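# Unhook the hanging hook and lay it on the mat

## Task

Free the loose hook from the hook clamped in the vise and set it down lying flat on the mat, away from the vise. The mat is loose and must finish flat and entirely on the table. It fails if at the end the robot still holds any loose object other than the hook, or if the robot carries more than a small share of the hook's weight. It fails if the two hooks bang or press hard together from one second before separation until they no longer touch, or extremely hard at any moment. At the instant of separation the hook must be held by one or both grippers and touch nothing except the clamped hook. A result that stays in place only because the robot holds it does not count.

## Robot and tools

ROBOT AND FRAME. Two arms, left_arm and right_arm, face each other across a table. All positions are in one scene frame: origin at the table centre, table surface at z = +0.020 m, +z up. left_arm's base is on the +y side at (-0.083, +0.480, +0.071) m, quat_wxyz (+0.816, 0, 0, -0.577); right_arm's is at (+0.170, -0.541, +0.052) m, quat_wxyz (+0.777, 0, 0, +0.629). The arm names are labels only and do not match the sides of any image. Each gripper's fingers point along its own +x and close along its y. The reported end_effector_position is the midpoint between the pads, 3 to 4 cm short of the fingertips, and it can be somewhat wrong, more so at long reach.

THE 14-NUMBER ROW. Every command row holds 14 numbers, each in [-1, 1]: seven for left_arm, then seven for right_arm, even when one arm stays still. Per arm the order is shoulder (joint_1), elbow (joint_2), wrist yaw (joint_4), waist (joint_0), wrist pitch (joint_3), wrist roll (joint_5), then gripper opening. The six joint numbers are scaled offsets, not poses: 1.0 equals 0.9615 rad for waist, shoulder and elbow, 1.713 rad for wrist pitch, 1.767 for wrist yaw, 1.728 for wrist roll. Joint ranges (rad): waist -3.054 to 3.054, shoulder 0.000 to 3.142, elbow 0.000 to 2.356, wrist pitch -1.571 to 1.571, wrist yaw -1.571 to 1.571, wrist roll -3.142 to 3.142; the true stop may sit 0.010 rad either way. The seventh number is an absolute opening: +1 fully open, about -0.80 where empty fingers meet (lower changes nothing). Closing from fully open needs at least 0.5 s.

execute_actions(actions): a list of actions; each action is up to 15 rows, one row per 1/30 s step, and a short action repeats its final row until 15 steps pass. Joint offsets in every row are measured from the angles at the start of that action (for a call's first action, the last reported angles), not from the preceding row. An action that would push a joint more than 0.010 rad beyond its range is rejected for both arms; a malformed action, or a first action failing that check, rejects the whole call. Joints driven to their real stop produce "joint sent to its limit". An empty list just returns the current state and images.

move(target, speed, blocking): target is one 14-number row whose offsets count from the Joint positions in the latest result that printed them. All joints progress in step, so hands travel on curves, with no collision avoidance. speed (0.01 to 2 rad/s, default 0.5) caps the joint with the longest way to go; duration is held between 0.5 and 10 s. The result adds a move: line giving the ending (done, off_target, moving, held, fault), limits=held or limits=none, and each arm's joint farthest from its target. blocking=false returns after 0.5 s; then call wait or stop before any further motion command. Faster moves hit harder; aiming beyond a contact presses harder.

wait(seconds 0 to 10) lets time run with commands held. stop brakes a running move (needs braking room). zoom_image(camera, region [x0, y0, x1, y1], at most 504x504 px) enlarges part of the latest image from cam_high, cam_low, cam_left_wrist or cam_right_wrist (all 504x504). read_manual(section="licences") only returns licence text. finished_scene(scene) ends the current scene irreversibly; the goal must already hold stably.

MOTION LIMITS. Per step, each joint target stays within a lead of its measured angle (0.211 rad waist/shoulder/elbow, 0.213 wrist pitch, 0.267 wrist yaw, 0.228 wrist roll), and targets get scaled back if the gripper would jump over 70 mm. So big offsets take several actions, and an unfinished one may need resending. Friction can leave joints short, especially at long reach; tiny turns may not happen. Check Joint positions after moving.

RESULTS. The state line shows each gripper's position (m), quaternion and velocities. Joint positions and Joint velocities list joints in row order plus the pad gap in metres (0.088 fully open). Joint targets shows what is being driven now. Action calls also list joint readings at some steps, with HELD marking steps where an arm was held back. "joint command not followed" means the clearance check altered joint targets. grip_measured is the opening on the command scale, with a fixed per-gripper error up to about 1 mm and up to about 3 mm (0.061) narrower while squeezing. To hold firmly, command roughly 0.07 below grip_measured; less bites lighter. Parts thinner than 3 mm get proportionally less force. Pads max out near 34 to 49 N. grip_effort_n is motor effort (negative closes, caps near 83 N, n/a at start, offset and noisy).

CAMERAS. cam_high, cam_low and the two wrist cameras; intrinsics were supplied (e.g. cam_high fx=fy=380.196, strong radial distortion). Wrist cameras may be off by up to 24 mm and 5 degrees.

AVOID. Arm-to-arm contact, knocking anything off the table, and hard hook-on-hook pressure near release. Keep the mat flat on the table. Contact torque reaching a load limit (waist 17.4, shoulder 21.6, elbow 21.5, wrist pitch 5.67, wrist yaw 5.65, wrist roll 5.3 N m, held weight included) freezes that arm 10 s. Holding loads heats motors: MOTOR HOT from 50 °C, OVER-TEMPERATURE FAULT at 95 °C, and possible power loss. Loose objects may get nudged occasionally. Release the hook fully so it rests on the mat unaided.

Each tool is called after ">>>" as name(argument=value, ...) on one line, values as JSON.

## Session

>>> execute_actions(actions=[])

Scene clock: 0.00 s.
left_arm: end_effector_position=(-0.1406, +0.0391, +0.3548) grip_measured=+0.300 grip_effort_n=n/a end_effector_quat_wxyz=(+0.419, +0.391, +0.226, -0.788) end_effector_velocity=(-0.002, -0.000, +0.001) end_effector_angular_velocity=(-0.005, -0.003, +0.002) | right_arm: end_effector_position=(-0.0865, -0.4749, +0.3191) grip_measured=+1.000 grip_effort_n=n/a end_effector_quat_wxyz=(-0.188, -0.509, -0.064, +0.838) end_effector_velocity=(+0.003, -0.003, -0.001) end_effector_angular_velocity=(-0.014, -0.014, +0.011)
Joint names: [shoulder, elbow, wrist yaw, waist, wrist pitch, wrist roll]
Joint positions: left_arm=[ 1.903  2.113  0.343 -0.355 -1.236  0.459  0.054] | right_arm=[ 1.386  1.56  -0.428  1.29  -1.471 -0.8    0.088]
Joint velocities: left_arm=[-0.002 -0.002 -0.007 -0.007  0.007 -0.007 -0.   ] | right_arm=[ 0.002  0.002 -0.007  0.002 -0.022 -0.007  0.   ]
Heat: left arm: hottest wrist yaw 24 °C (+0.0 °C/min); right arm: hottest waist 25 °C (+0.0 °C/min).
Joint targets: left_arm=[1.903 2.113 0.343 -0.355 -1.236 0.459] | right_arm=[1.386 1.560 -0.428 1.290 -1.471 -0.800]

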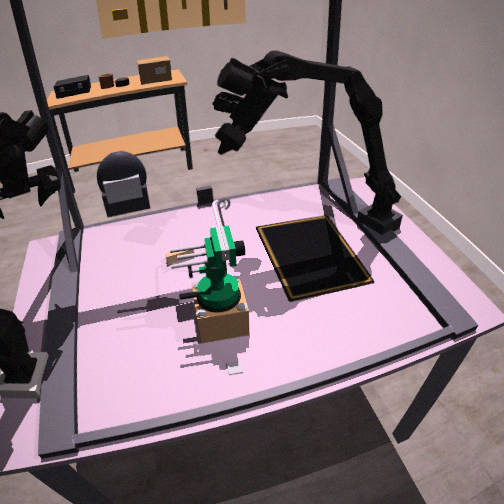

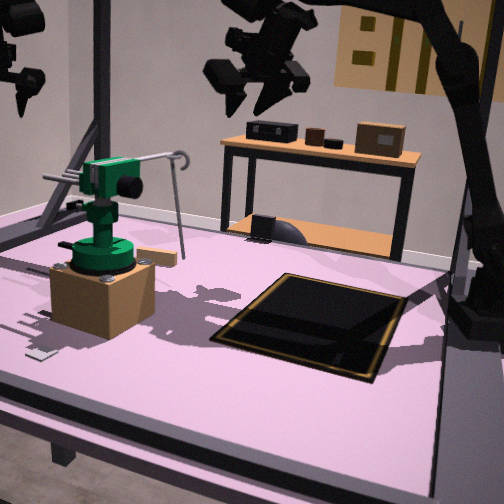

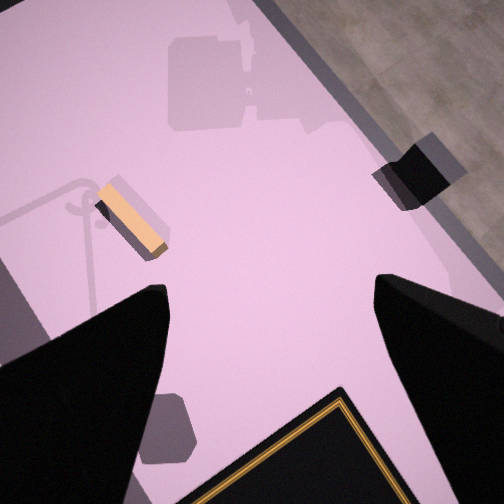

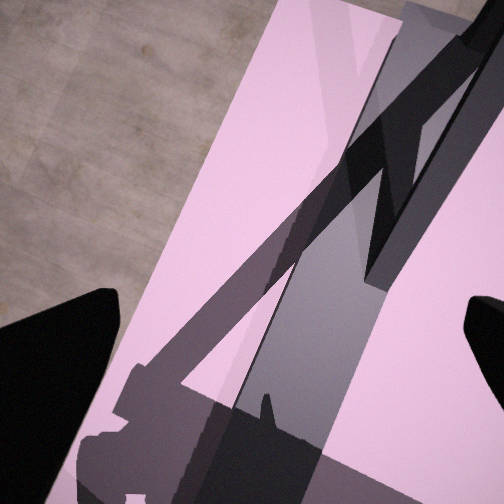

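>>> zoom_image(camera="cam_low", region=[30, 120, 230, 320])

>>> zoom_image(camera="cam_high", region=[150, 170, 290, 310])

>>> zoom_image(camera="cam_low", region=[130, 130, 210, 210])

Region (30, 120, 230, 320) of cam_low's 504x504 image, scaled by 2.520, with more detail than that image has.

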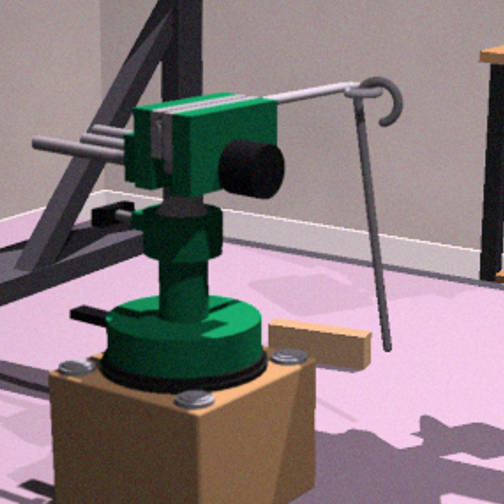

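Region (150, 170, 290, 310) of cam_high's 504x504 image, scaled by 3.600, with more detail than that image has.

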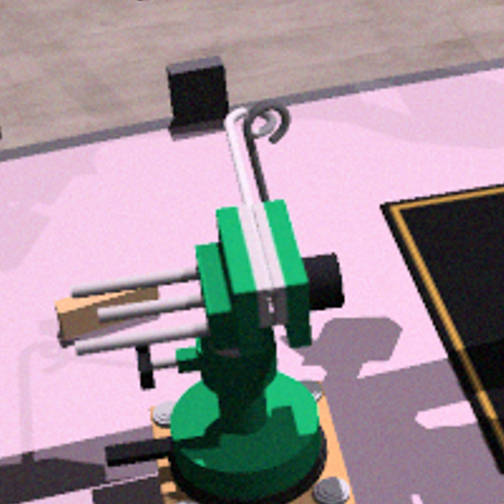

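Region (130, 130, 210, 210) of cam_low's 504x504 image, scaled by 6.300, with more detail than that image has.

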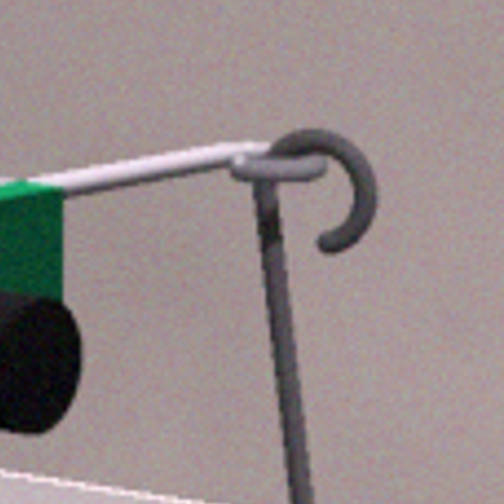

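>>> zoom_image(camera="cam_high", region=[190, 40, 400, 250])

>>> zoom_image(camera="cam_high", region=[150, 190, 400, 440])

>>> zoom_image(camera="cam_high", region=[195, 185, 255, 245])

Region (190, 40, 400, 250) of cam_high's 504x504 image, scaled by 2.400, with more detail than that image has.

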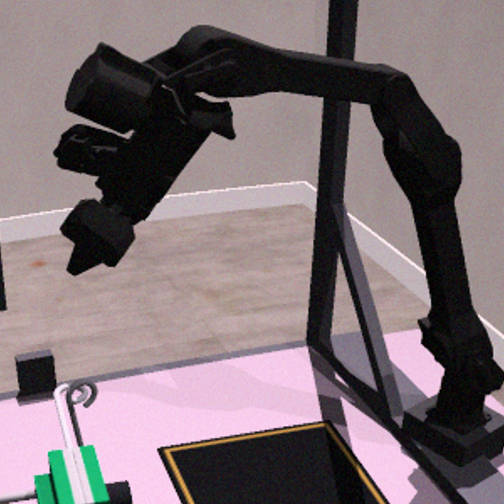

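Region (150, 190, 400, 440) of cam_high's 504x504 image, scaled by 2.016, with more detail than that image has.

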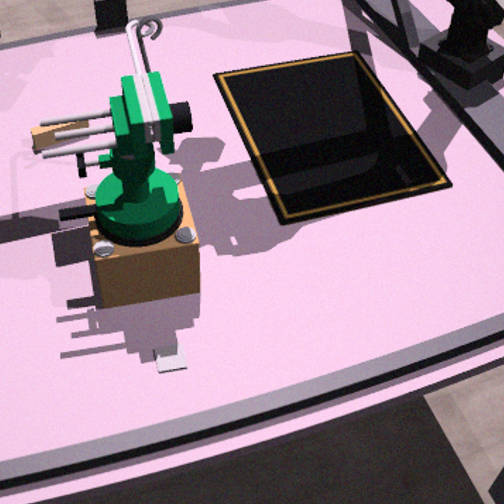

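Region (195, 185, 255, 245) of cam_high's 504x504 image, scaled by 8.400, with more detail than that image has.

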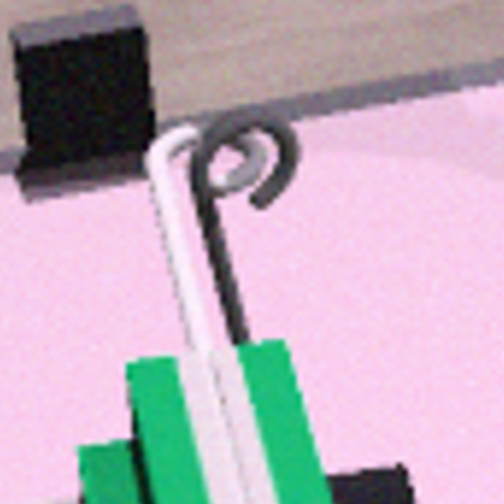

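>>> move(target=[0.100,0.0655,-0.194,0.2007,0.1086,-0.2656,1.0, 0,0,0,0,0,0,1.0], speed=0.8)

Scene clock: 121.23 s.
left_arm: end_effector_position=(+0.0051, -0.0096, +0.3485) grip_measured=+0.983 grip_effort_n=16.0 end_effector_quat_wxyz=(+0.693, +0.274, +0.327, -0.581) end_effector_velocity=(+0.004, +0.002, -0.005) end_effector_angular_velocity=(+0.017, +0.000, +0.033) | right_arm: end_effector_position=(-0.0865, -0.4749, +0.3191) grip_measured=+1.000 grip_effort_n=-1.6 end_effector_quat_wxyz=(-0.188, -0.509, -0.064, +0.838) end_effector_velocity=(+0.001, -0.002, +0.001) end_effector_angular_velocity=(-0.004, +0.003, +0.011)
Joint names: [shoulder, elbow, wrist yaw, waist, wrist pitch, wrist roll]
Joint positions: left_arm=[ 1.991  2.164  0.003 -0.16  -1.054  0.004  0.087] | right_arm=[ 1.386  1.56  -0.428  1.29  -1.471 -0.8    0.088]
Joint velocities: left_arm=[ 0.002 -0.007 -0.022  0.002 -0.007 -0.022 -0.   ] | right_arm=[-0.002  0.002 -0.007  0.002 -0.007 -0.007  0.   ]
Heat: left arm: hottest shoulder 33 °C (+2.0 °C/min); right arm: hottest elbow 28 °C (+1.0 °C/min).
Joint targets: left_arm=[1.999 2.176 0.000 -0.162 -1.050 0.000] | right_arm=[1.386 1.560 -0.428 1.290 -1.471 -0.800]
move: off_target (left_arm); limits=none; left_arm: farthest joint: the elbow, 0.012 radians from its target (0.063 radians at the start); right_arm: farthest joint: the waist, 0.000 radians from its target (0.000 radians at the start)

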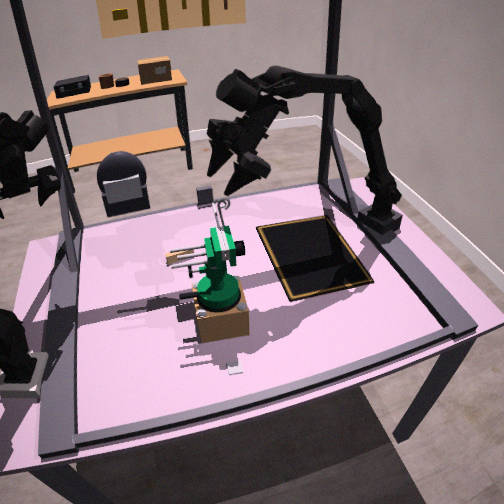

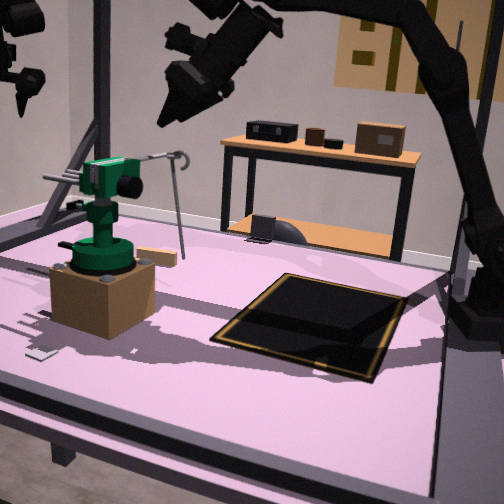

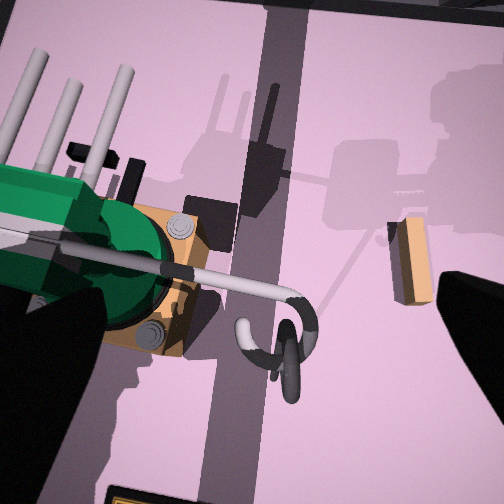

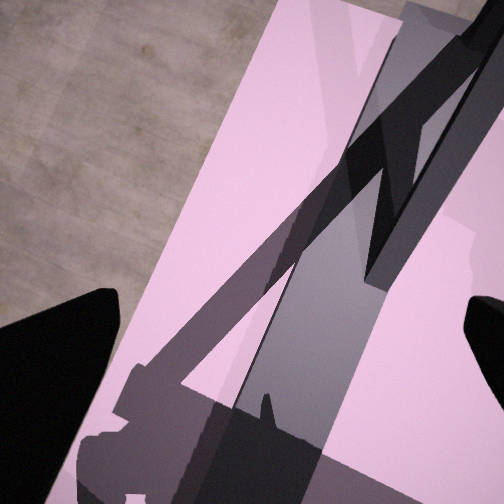

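>>> zoom_image(camera="cam_left_wrist", region=[200, 260, 360, 420])

Region (200, 260, 360, 420) of cam_left_wrist's 504x504 image, scaled by 3.150, with more detail than that image has.

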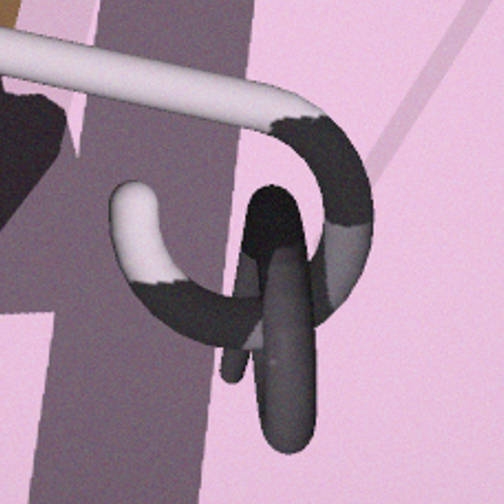

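>>> move(target=[0.161,-0.419,-0.867,-0.510,0.840,0.050,1.0, 0.067,0.042,0.242,-0.799,0.158,0.463,1.0], speed=1.2)

Scene clock: 204.53 s.
left_arm: end_effector_position=(-0.0900, -0.0291, +0.3648) grip_measured=+0.984 grip_effort_n=14.7 end_effector_quat_wxyz=(+0.983, +0.038, -0.007, -0.178) end_effector_velocity=(+0.000, +0.004, -0.001) end_effector_angular_velocity=(-0.023, +0.009, +0.020) | right_arm: end_effector_position=(+0.0681, -0.2302, +0.3212) grip_measured=+1.000 grip_effort_n=-3.5 end_effector_quat_wxyz=(+0.505, -0.409, +0.297, +0.700) end_effector_velocity=(+0.001, -0.002, -0.001) end_effector_angular_velocity=(-0.004, -0.012, +0.005)
Joint names: [shoulder, elbow, wrist yaw, waist, wrist pitch, wrist roll]
Joint positions: left_arm=[ 2.139  1.767 -1.526 -0.652  0.381  0.087  0.087] | right_arm=[ 1.443  1.588 -0.005  0.525 -1.203 -0.003  0.088]
Joint velocities: left_arm=[-0.002 -0.007 -0.022 -0.002  0.007 -0.022 -0.   ] | right_arm=[-0.002 -0.002  0.007  0.002 -0.007 -0.007  0.   ]
Heat: left arm: hottest shoulder 35 °C (+1.0 °C/min); right arm: hottest elbow 29 °C (+1.0 °C/min).
Joint targets: left_arm=[2.146 1.761 -1.529 -0.651 0.385 0.091] | right_arm=[1.451 1.601 -0.000 0.522 -1.201 0.000]
move: off_target (right_arm); limits=none; left_arm: farthest joint: the shoulder, 0.007 radians from its target (0.155 radians at the start); right_arm: farthest joint: the elbow, 0.013 radians from its target (0.040 radians at the start)

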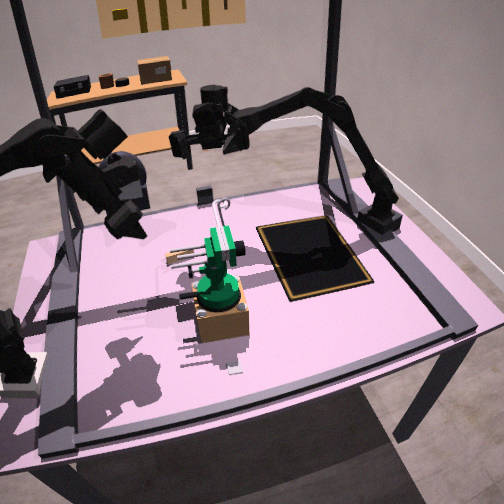

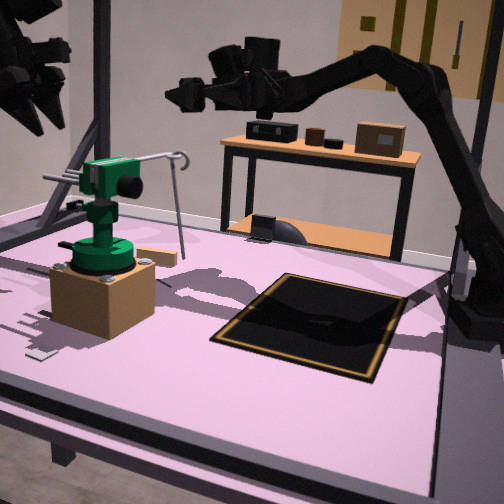

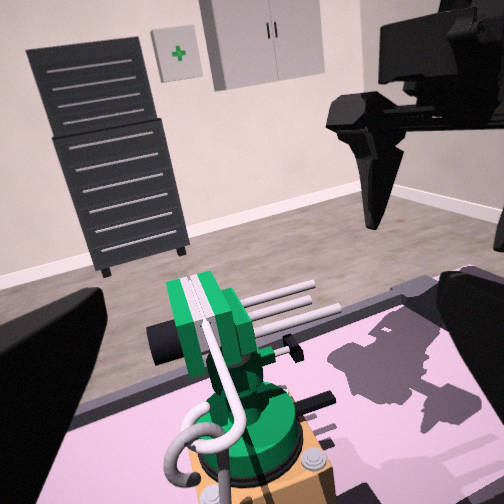

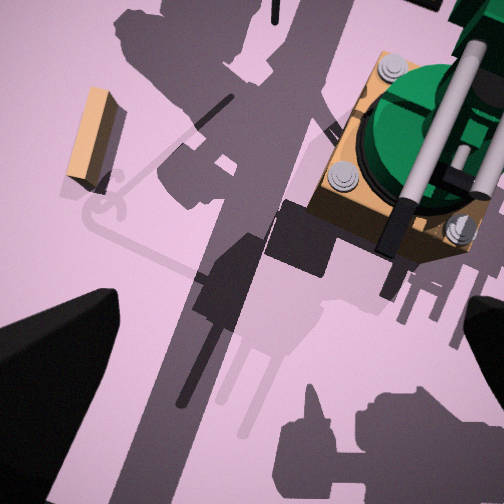

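>>> zoom_image(camera="cam_left_wrist", region=[130, 344, 290, 504])

Region (130, 344, 290, 504) of cam_left_wrist's 504x504 image, scaled by 3.150, with more detail than that image has.

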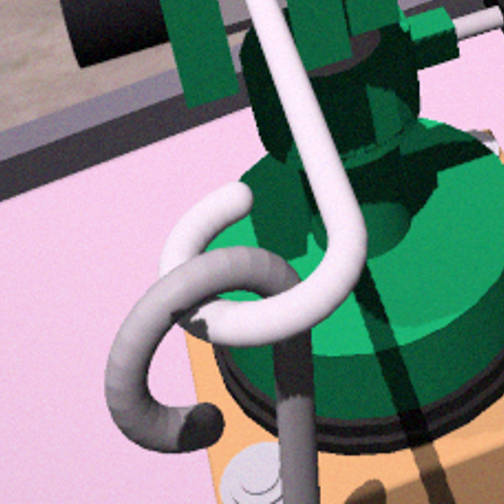

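>>> move(target=[0.260,-0.318,-0.002,0.0,0.319,0.002,1.0, 0.284,0.282,0.0,0.0,0.1605,0.0,1.0], speed=0.6)

Scene clock: 234.83 s.
left_arm: end_effector_position=(-0.0887, -0.0252, +0.1978) grip_measured=+0.984 grip_effort_n=15.1 end_effector_quat_wxyz=(+0.983, +0.040, -0.007, -0.177) end_effector_velocity=(+0.002, +0.001, +0.001) end_effector_angular_velocity=(-0.014, +0.005, +0.010) | right_arm: end_effector_position=(+0.0320, -0.1195, +0.3542) grip_measured=+1.000 grip_effort_n=-3.5 end_effector_quat_wxyz=(+0.540, -0.313, +0.226, +0.748) end_effector_velocity=(+0.002, +0.001, +0.001) end_effector_angular_velocity=(+0.013, -0.017, +0.008)
Joint names: [shoulder, elbow, wrist yaw, waist, wrist pitch, wrist roll]
Joint positions: left_arm=[ 2.385  1.466 -1.527 -0.652  0.925  0.087  0.087] | right_arm=[ 1.708  1.845 -0.005  0.525 -0.93  -0.003  0.088]
Joint velocities: left_arm=[-0.002 -0.002 -0.007  0.002  0.007 -0.007  0.   ] | right_arm=[-0.002 -0.002  0.007 -0.002  0.007 -0.022  0.   ]
Heat: left arm: hottest shoulder 37 °C (+3.0 °C/min); right arm: hottest elbow 31 °C (+2.0 °C/min).
Joint targets: left_arm=[2.389 1.462 -1.530 -0.652 0.928 0.090] | right_arm=[1.716 1.859 -0.005 0.525 -0.928 -0.003]
move: off_target (right_arm); limits=none; left_arm: farthest joint: the shoulder, 0.004 radians from its target (0.250 radians at the start); right_arm: farthest joint: the elbow, 0.014 radians from its target (0.272 radians at the start)

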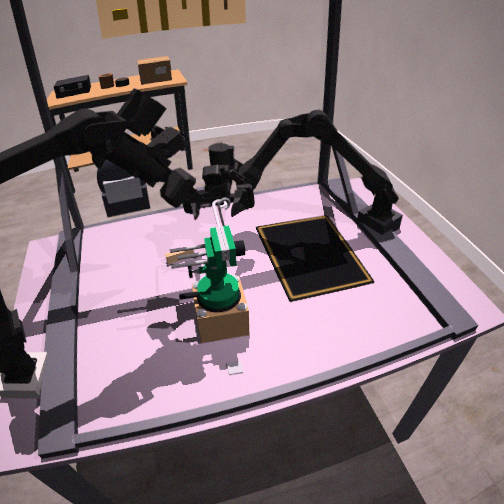

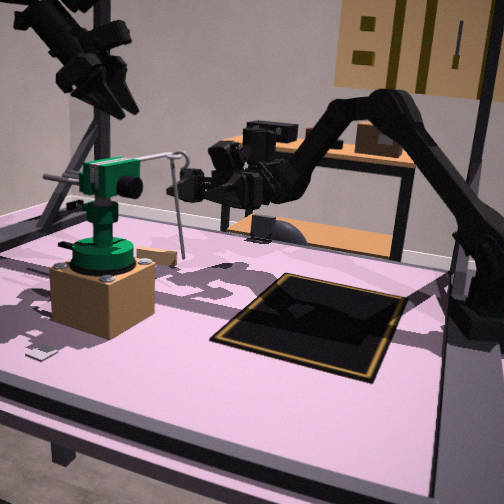

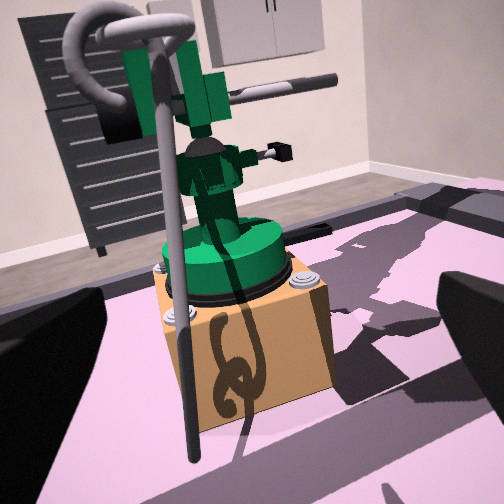

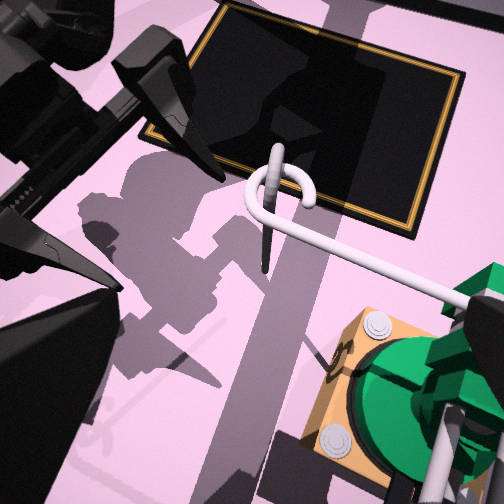

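>>> zoom_image(camera="cam_left_wrist", region=[50, 0, 230, 180])

>>> zoom_image(camera="cam_right_wrist", region=[210, 120, 370, 280])

Region (50, 0, 230, 180) of cam_left_wrist's 504x504 image, scaled by 2.800, with more detail than that image has.

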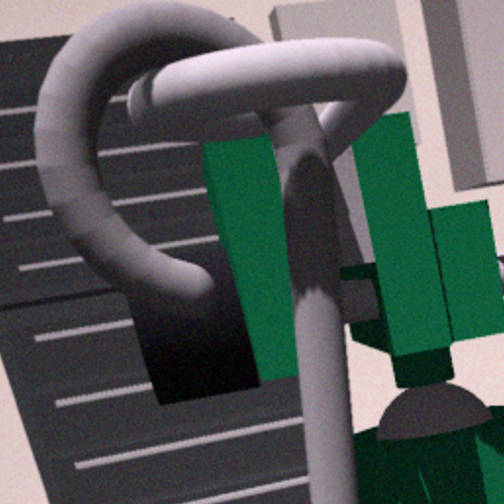

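Region (210, 120, 370, 280) of cam_right_wrist's 504x504 image, scaled by 3.150, with more detail than that image has.

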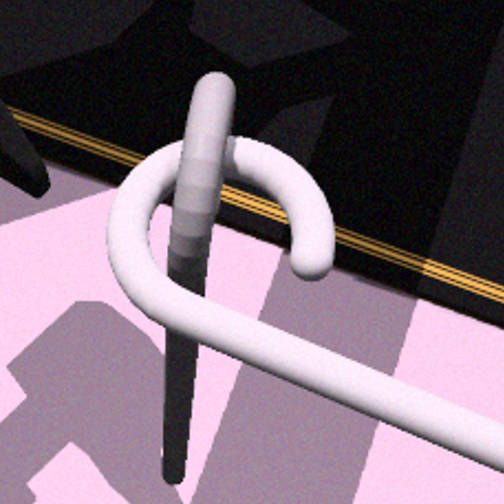

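>>> zoom_image(camera="cam_left_wrist", region=[120, 230, 370, 480])

Region (120, 230, 370, 480) of cam_left_wrist's 504x504 image, scaled by 2.016, with more detail than that image has.

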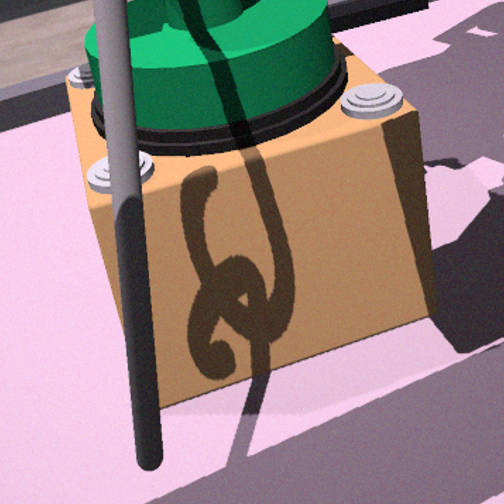

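>>> move(target=[0,0,0,0.132,0,0.026,1.0, 0,0,0,0,0,0,1.0], speed=0.25)

Scene clock: 272.00 s.
left_arm: end_effector_position=(-0.0237, -0.0217, +0.1978) grip_measured=+0.984 grip_effort_n=14.7 end_effector_quat_wxyz=(+0.992, +0.060, -0.007, -0.113) end_effector_velocity=(-0.001, +0.003, +0.001) end_effector_angular_velocity=(+0.010, -0.002, +0.020) | right_arm: end_effector_position=(+0.0320, -0.1195, +0.3542) grip_measured=+1.000 grip_effort_n=-3.5 end_effector_quat_wxyz=(+0.540, -0.313, +0.226, +0.748) end_effector_velocity=(+0.000, -0.002, -0.001) end_effector_angular_velocity=(-0.010, +0.008, +0.013)
Joint names: [shoulder, elbow, wrist yaw, waist, wrist pitch, wrist roll]
Joint positions: left_arm=[ 2.385  1.466 -1.527 -0.523  0.925  0.127  0.087] | right_arm=[ 1.708  1.845 -0.005  0.525 -0.93  -0.003  0.088]
Joint velocities: left_arm=[-0.002  0.002 -0.022 -0.002 -0.007  0.007 -0.   ] | right_arm=[-0.002 -0.002 -0.022 -0.007 -0.007 -0.007  0.   ]
Heat: left arm: hottest shoulder 40 °C (+4.0 °C/min); right arm: hottest elbow 33 °C (+3.0 °C/min).
Joint targets: left_arm=[2.385 1.466 -1.527 -0.525 0.924 0.131] | right_arm=[1.708 1.845 -0.005 0.525 -0.930 -0.003]
move: done; limits=none; left_arm: farthest joint: the wrist roll, 0.005 radians from its target (0.045 radians at the start); right_arm: farthest joint: the waist, 0.000 radians from its target (0.000 radians at the start)

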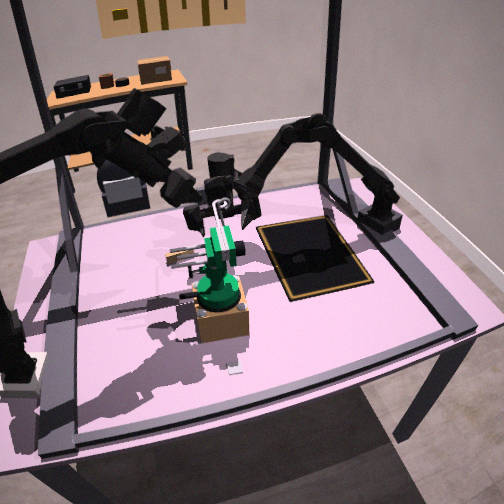

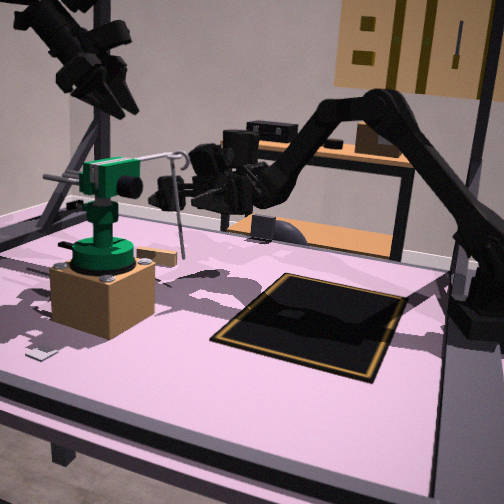

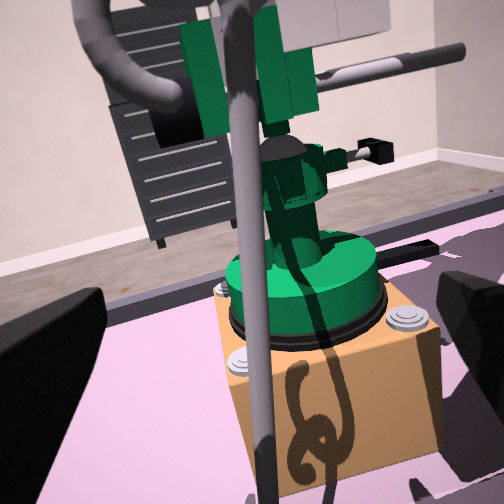

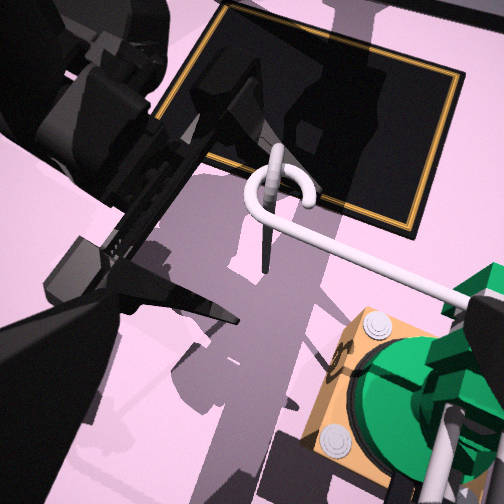

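>>> zoom_image(camera="cam_left_wrist", region=[60, 200, 480, 504])

>>> zoom_image(camera="cam_right_wrist", region=[170, 130, 370, 330])

Region (60, 200, 480, 504) of cam_left_wrist's 504x504 image, scaled by 1.200, with more detail than that image has; it fills the top 365 rows of this view, and the rest is white.

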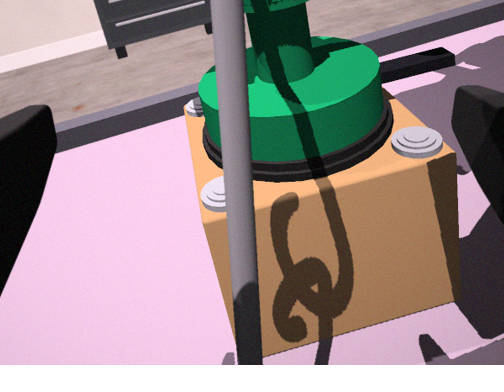

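Region (170, 130, 370, 330) of cam_right_wrist's 504x504 image, scaled by 2.520, with more detail than that image has.

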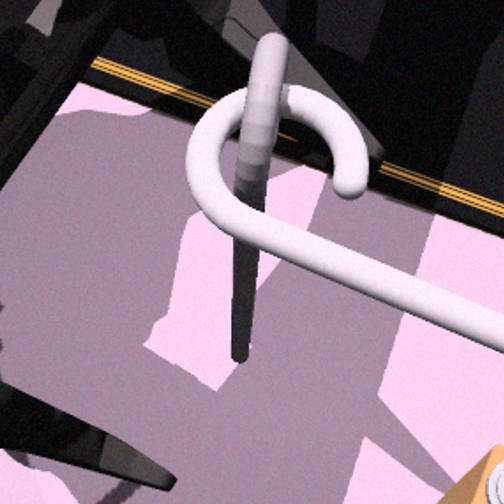

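>>> move(target=[0,0,-0.016,0,0,0,1.0, 0,0,0,0,0,0,1.0], speed=0.1)

Scene clock: 290.47 s.
left_arm: end_effector_position=(-0.0229, -0.0180, +0.1978) grip_measured=+0.984 grip_effort_n=14.7 end_effector_quat_wxyz=(+0.993, +0.060, -0.006, -0.101) end_effector_velocity=(+0.002, +0.004, +0.002) end_effector_angular_velocity=(-0.019, +0.004, +0.024) | right_arm: end_effector_position=(+0.0320, -0.1195, +0.3542) grip_measured=+1.000 grip_effort_n=-3.5 end_effector_quat_wxyz=(+0.540, -0.313, +0.226, +0.748) end_effector_velocity=(+0.001, -0.002, -0.001) end_effector_angular_velocity=(-0.010, +0.008, -0.003)
Joint names: [shoulder, elbow, wrist yaw, waist, wrist pitch, wrist roll]
Joint positions: left_arm=[ 2.385  1.466 -1.553 -0.523  0.925  0.127  0.087] | right_arm=[ 1.708  1.845 -0.005  0.525 -0.93  -0.003  0.088]
Joint velocities: left_arm=[-0.007 -0.002 -0.022  0.002 -0.007 -0.022 -0.   ] | right_arm=[-0.002 -0.002 -0.007 -0.002 -0.007  0.007  0.   ]
Heat: left arm: hottest shoulder 42 °C (+5.0 °C/min); right arm: hottest elbow 33 °C (+2.0 °C/min).
Joint targets: left_arm=[2.385 1.466 -1.555 -0.523 0.925 0.127] | right_arm=[1.708 1.845 -0.005 0.525 -0.930 -0.003]
move: done; limits=none; left_arm: farthest joint: the wrist yaw, 0.003 radians from its target (0.028 radians at the start); right_arm: farthest joint: the waist, 0.000 radians from its target (0.000 radians at the start)

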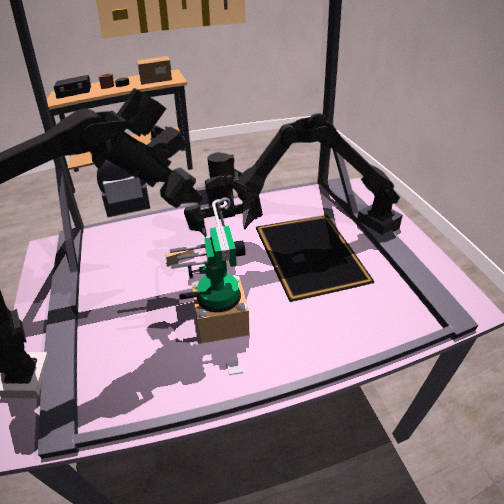

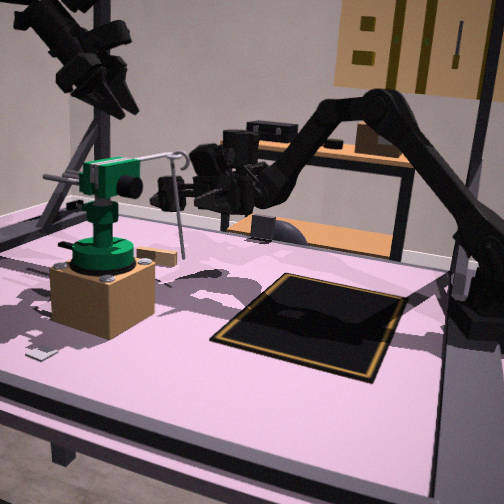

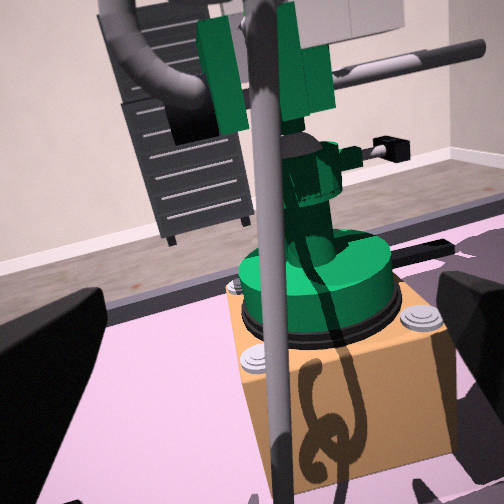

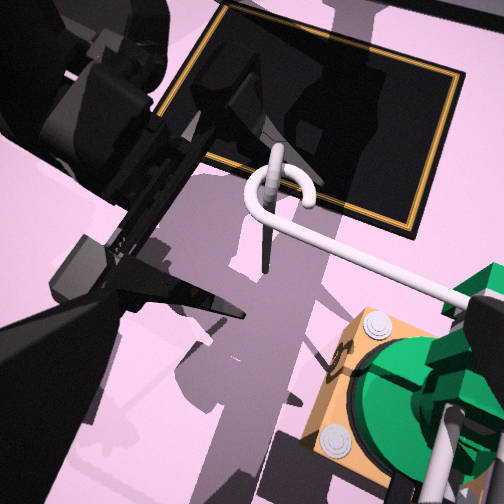

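>>> execute_actions(actions=[[[0,0,0,0,0,0,-0.45,0,0,0,0,0,0,1.0]],[[0,0,0,0,0,0,-0.45,0,0,0,0,0,0,1.0]]])

Scene clock: 294.17 s.
left_arm: end_effector_position=(-0.0228, -0.0180, +0.1978) grip_measured=-0.447 grip_effort_n=-17.0 end_effector_quat_wxyz=(+0.993, +0.060, -0.006, -0.100) end_effector_velocity=(-0.001, +0.001, -0.000) end_effector_angular_velocity=(+0.000, +0.000, +0.005) | right_arm: end_effector_position=(+0.0320, -0.1195, +0.3542) grip_measured=+1.000 grip_effort_n=-3.0 end_effector_quat_wxyz=(+0.540, -0.313, +0.226, +0.748) end_effector_velocity=(+0.002, +0.001, +0.001) end_effector_angular_velocity=(+0.010, -0.008, -0.002)
Joint names: [shoulder, elbow, wrist yaw, waist, wrist pitch, wrist roll]
Joint positions: left_arm=[ 2.385  1.466 -1.553 -0.523  0.925  0.127  0.017] | right_arm=[ 1.708  1.845 -0.005  0.525 -0.93  -0.003  0.088]
Joint velocities: left_arm=[-0.002 -0.002 -0.007 -0.002 -0.007 -0.007 -0.   ] | right_arm=[-0.002 -0.002  0.007 -0.002  0.007 -0.007  0.   ]
Heat: left arm: hottest shoulder 42 °C (+5.0 °C/min); right arm: hottest elbow 33 °C (+2.0 °C/min).
Joint targets: left_arm=[2.385 1.466 -1.553 -0.523 0.925 0.127] | right_arm=[1.708 1.845 -0.005 0.525 -0.930 -0.003]
Step readings (joint positions; steps 1 to 15: 1st action; 16 to 30: 2nd action):
0: left_arm=[2.385 1.466 -1.553 -0.523 0.925 0.127] | right_arm=[1.708 1.845 -0.005 0.525 -0.930 -0.003]
1: left_arm=[2.385 1.466 -1.553 -0.523 0.925 0.127] | right_arm=[1.708 1.845 -0.005 0.525 -0.930 -0.003]
2: left_arm=[2.385 1.466 -1.553 -0.523 0.925 0.127] | right_arm=[1.708 1.845 -0.005 0.525 -0.930 -0.003]
4: left_arm=[2.385 1.466 -1.553 -0.523 0.925 0.127] | right_arm=[1.708 1.845 -0.005 0.525 -0.930 -0.003]
8: left_arm=[2.385 1.466 -1.553 -0.523 0.925 0.127] | right_arm=[1.708 1.845 -0.005 0.525 -0.930 -0.003]
15: left_arm=[2.385 1.466 -1.553 -0.523 0.925 0.127] | right_arm=[1.708 1.845 -0.005 0.525 -0.930 -0.003]
16: left_arm=[2.385 1.466 -1.553 -0.523 0.925 0.127] | right_arm=[1.708 1.845 -0.005 0.525 -0.930 -0.003]
17: left_arm=[2.385 1.466 -1.553 -0.523 0.925 0.127] | right_arm=[1.708 1.845 -0.005 0.525 -0.930 -0.003]
19: left_arm=[2.385 1.466 -1.553 -0.523 0.925 0.127] | right_arm=[1.708 1.845 -0.005 0.525 -0.930 -0.003]
23: left_arm=[2.385 1.466 -1.553 -0.523 0.925 0.127] | right_arm=[1.708 1.845 -0.005 0.525 -0.930 -0.003]
30: Joint positions above

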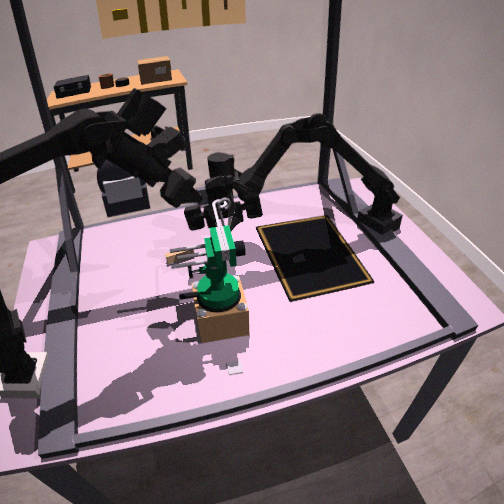

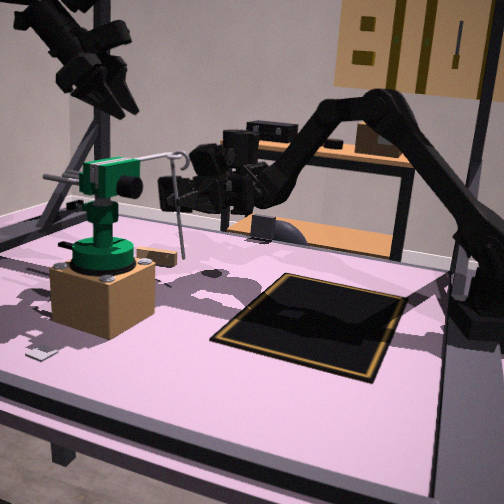

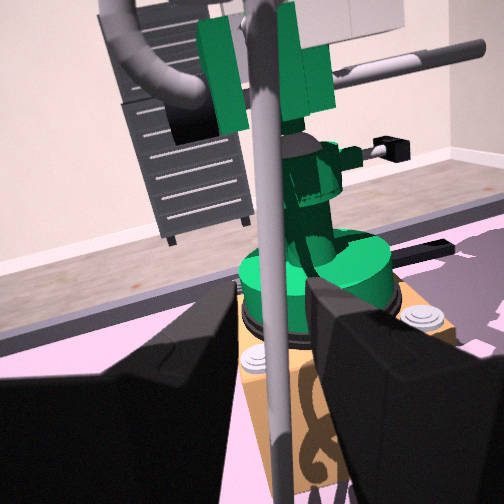

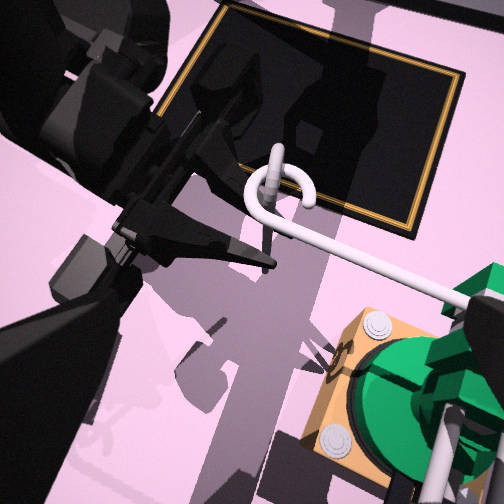

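>>> zoom_image(camera="cam_right_wrist", region=[200, 140, 360, 300])

>>> zoom_image(camera="cam_low", region=[130, 130, 270, 270])

Region (200, 140, 360, 300) of cam_right_wrist's 504x504 image, scaled by 3.150, with more detail than that image has.

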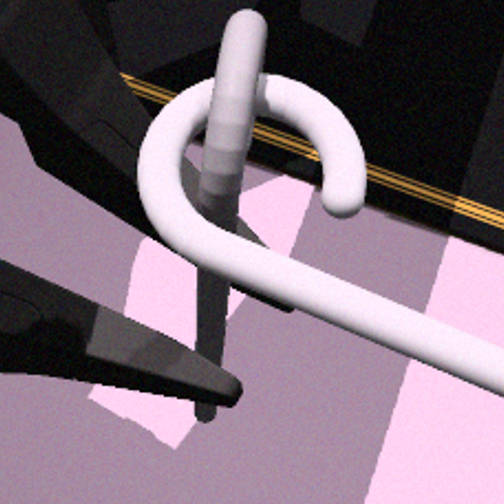

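Region (130, 130, 270, 270) of cam_low's 504x504 image, scaled by 3.600, with more detail than that image has.

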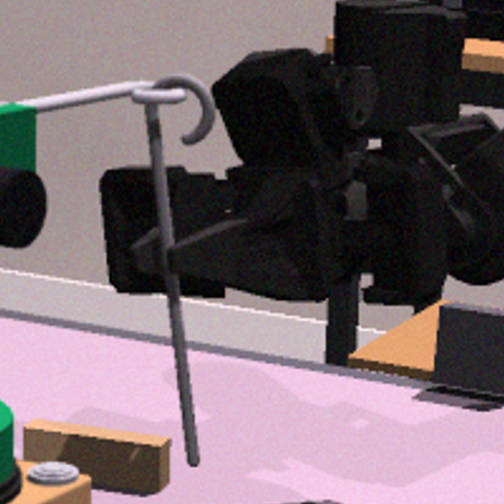

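>>> execute_actions(actions=[[[0,0,0,0,0,0,-0.62,0,0,0,0,0,0,1.0]],[[0,0,0,0,0,0,-0.66,0,0,0,0,0,0,1.0],[0,0,0,0,0,0,-0.67,0,0,0,0,0,0,1.0],[0,0,0,0,0,0,-0.68,0,0,0,0,0,0,1.0],[0,0,0,0,0,0,-0.69,0,0,0,0,0,0,1.0],[0,0,0,0,0,0,-0.70,0,0,0,0,0,0,1.0],[0,0,0,0,0,0,-0.71,0,0,0,0,0,0,1.0],[0,0,0,0,0,0,-0.72,0,0,0,0,0,0,1.0],[0,0,0,0,0,0,-0.73,0,0,0,0,0,0,1.0],[0,0,0,0,0,0,-0.74,0,0,0,0,0,0,1.0],[0,0,0,0,0,0,-0.75,0,0,0,0,0,0,1.0],[0,0,0,0,0,0,-0.76,0,0,0,0,0,0,1.0]]])

Scene clock: 306.67 s.
left_arm: end_effector_position=(-0.0228, -0.0180, +0.1978) grip_measured=-0.735 grip_effort_n=-83.5 end_effector_quat_wxyz=(+0.993, +0.060, -0.006, -0.100) end_effector_velocity=(-0.003, +0.003, -0.000) end_effector_angular_velocity=(+0.000, +0.000, +0.015) | right_arm: end_effector_position=(+0.0320, -0.1195, +0.3542) grip_measured=+1.000 grip_effort_n=-3.5 end_effector_quat_wxyz=(+0.540, -0.313, +0.226, +0.748) end_effector_velocity=(-0.000, +0.000, +0.001) end_effector_angular_velocity=(+0.007, +0.002, +0.008)
Joint names: [shoulder, elbow, wrist yaw, waist, wrist pitch, wrist roll]
Joint positions: left_arm=[ 2.385  1.466 -1.553 -0.523  0.925  0.127  0.003] | right_arm=[ 1.708  1.845 -0.005  0.525 -0.93  -0.003  0.088]
Joint velocities: left_arm=[-0.002 -0.002 -0.022 -0.007 -0.007 -0.007 -0.   ] | right_arm=[-0.002 -0.002 -0.007 -0.002  0.007 -0.007  0.   ]
Heat: left arm: hottest shoulder 43 °C (+5.0 °C/min); right arm: hottest shoulder 33 °C (+1.0 °C/min).
Joint targets: left_arm=[2.385 1.466 -1.553 -0.523 0.925 0.127] | right_arm=[1.708 1.845 -0.005 0.525 -0.930 -0.003]
Step readings (joint positions; steps 1 to 15: 1st action; 16 to 30: 2nd action):
0: left_arm=[2.385 1.466 -1.553 -0.523 0.925 0.127] | right_arm=[1.708 1.845 -0.005 0.525 -0.930 -0.003]
1: left_arm=[2.385 1.466 -1.553 -0.523 0.925 0.127] | right_arm=[1.708 1.845 -0.005 0.525 -0.930 -0.003]
2: left_arm=[2.385 1.466 -1.553 -0.523 0.925 0.127] | right_arm=[1.708 1.845 -0.005 0.525 -0.930 -0.003]
4: left_arm=[2.385 1.466 -1.553 -0.523 0.925 0.127] | right_arm=[1.708 1.845 -0.005 0.525 -0.930 -0.003]
8: left_arm=[2.385 1.466 -1.553 -0.523 0.925 0.127] | right_arm=[1.708 1.845 -0.005 0.525 -0.930 -0.003]
15: left_arm=[2.385 1.466 -1.553 -0.523 0.925 0.127] | right_arm=[1.708 1.845 -0.005 0.525 -0.930 -0.003]
16: left_arm=[2.385 1.466 -1.553 -0.523 0.925 0.127] | right_arm=[1.708 1.845 -0.005 0.525 -0.930 -0.003]
17: left_arm=[2.385 1.466 -1.553 -0.523 0.925 0.127] | right_arm=[1.708 1.845 -0.005 0.525 -0.930 -0.003]
19: left_arm=[2.385 1.466 -1.553 -0.523 0.925 0.127] | right_arm=[1.708 1.845 -0.005 0.525 -0.930 -0.003]
23: left_arm=[2.385 1.466 -1.553 -0.523 0.925 0.127] | right_arm=[1.708 1.845 -0.005 0.525 -0.930 -0.003]
30: Joint positions above

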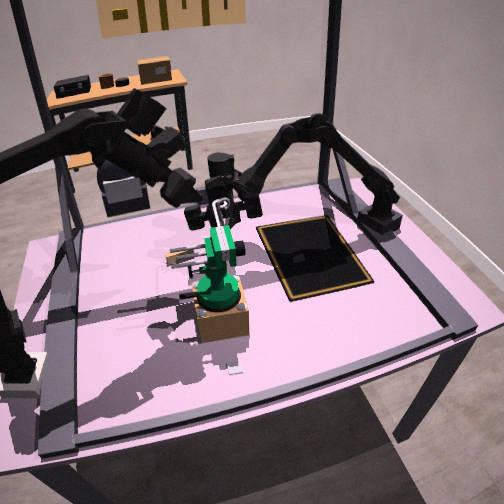

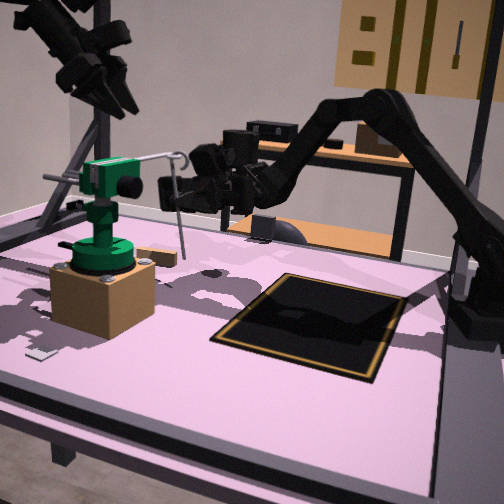

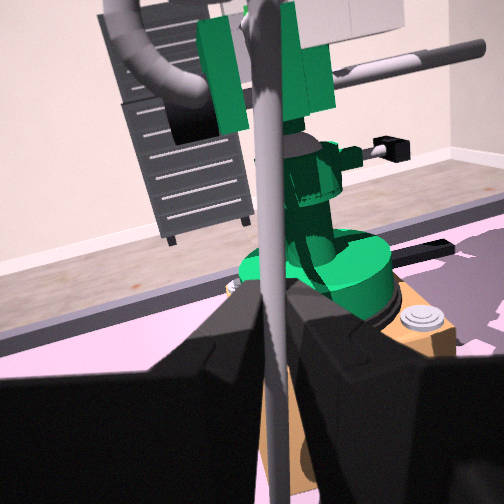

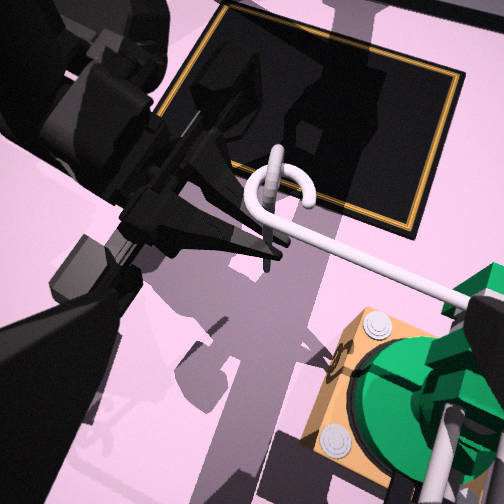

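>>> zoom_image(camera="cam_right_wrist", region=[220, 130, 340, 250])

>>> zoom_image(camera="cam_left_wrist", region=[90, 0, 390, 300])

>>> zoom_image(camera="cam_low", region=[150, 135, 210, 195])

Region (220, 130, 340, 250) of cam_right_wrist's 504x504 image, scaled by 4.200, with more detail than that image has.

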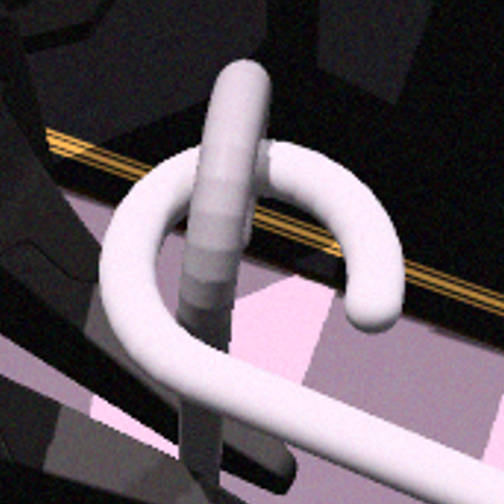

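Region (90, 0, 390, 300) of cam_left_wrist's 504x504 image, scaled by 1.680, with more detail than that image has.

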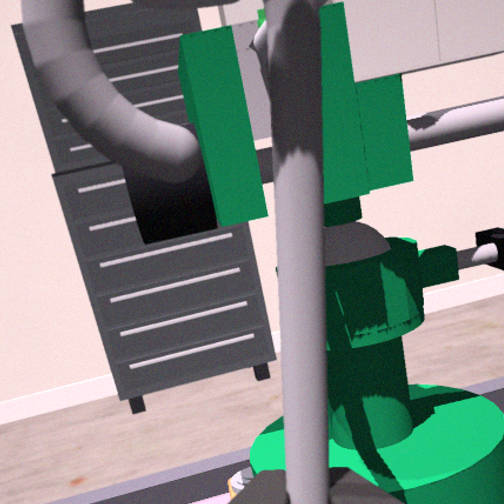

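Region (150, 135, 210, 195) of cam_low's 504x504 image, scaled by 8.400, with more detail than that image has.

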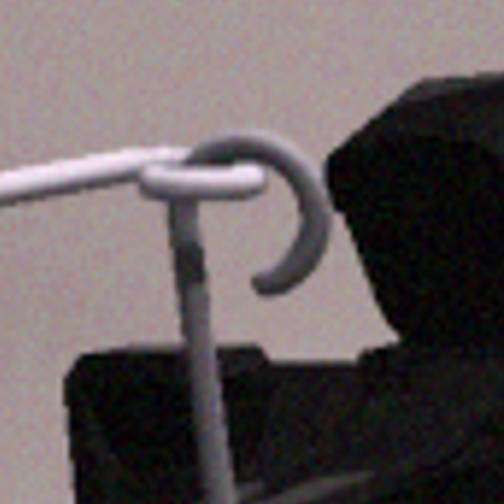

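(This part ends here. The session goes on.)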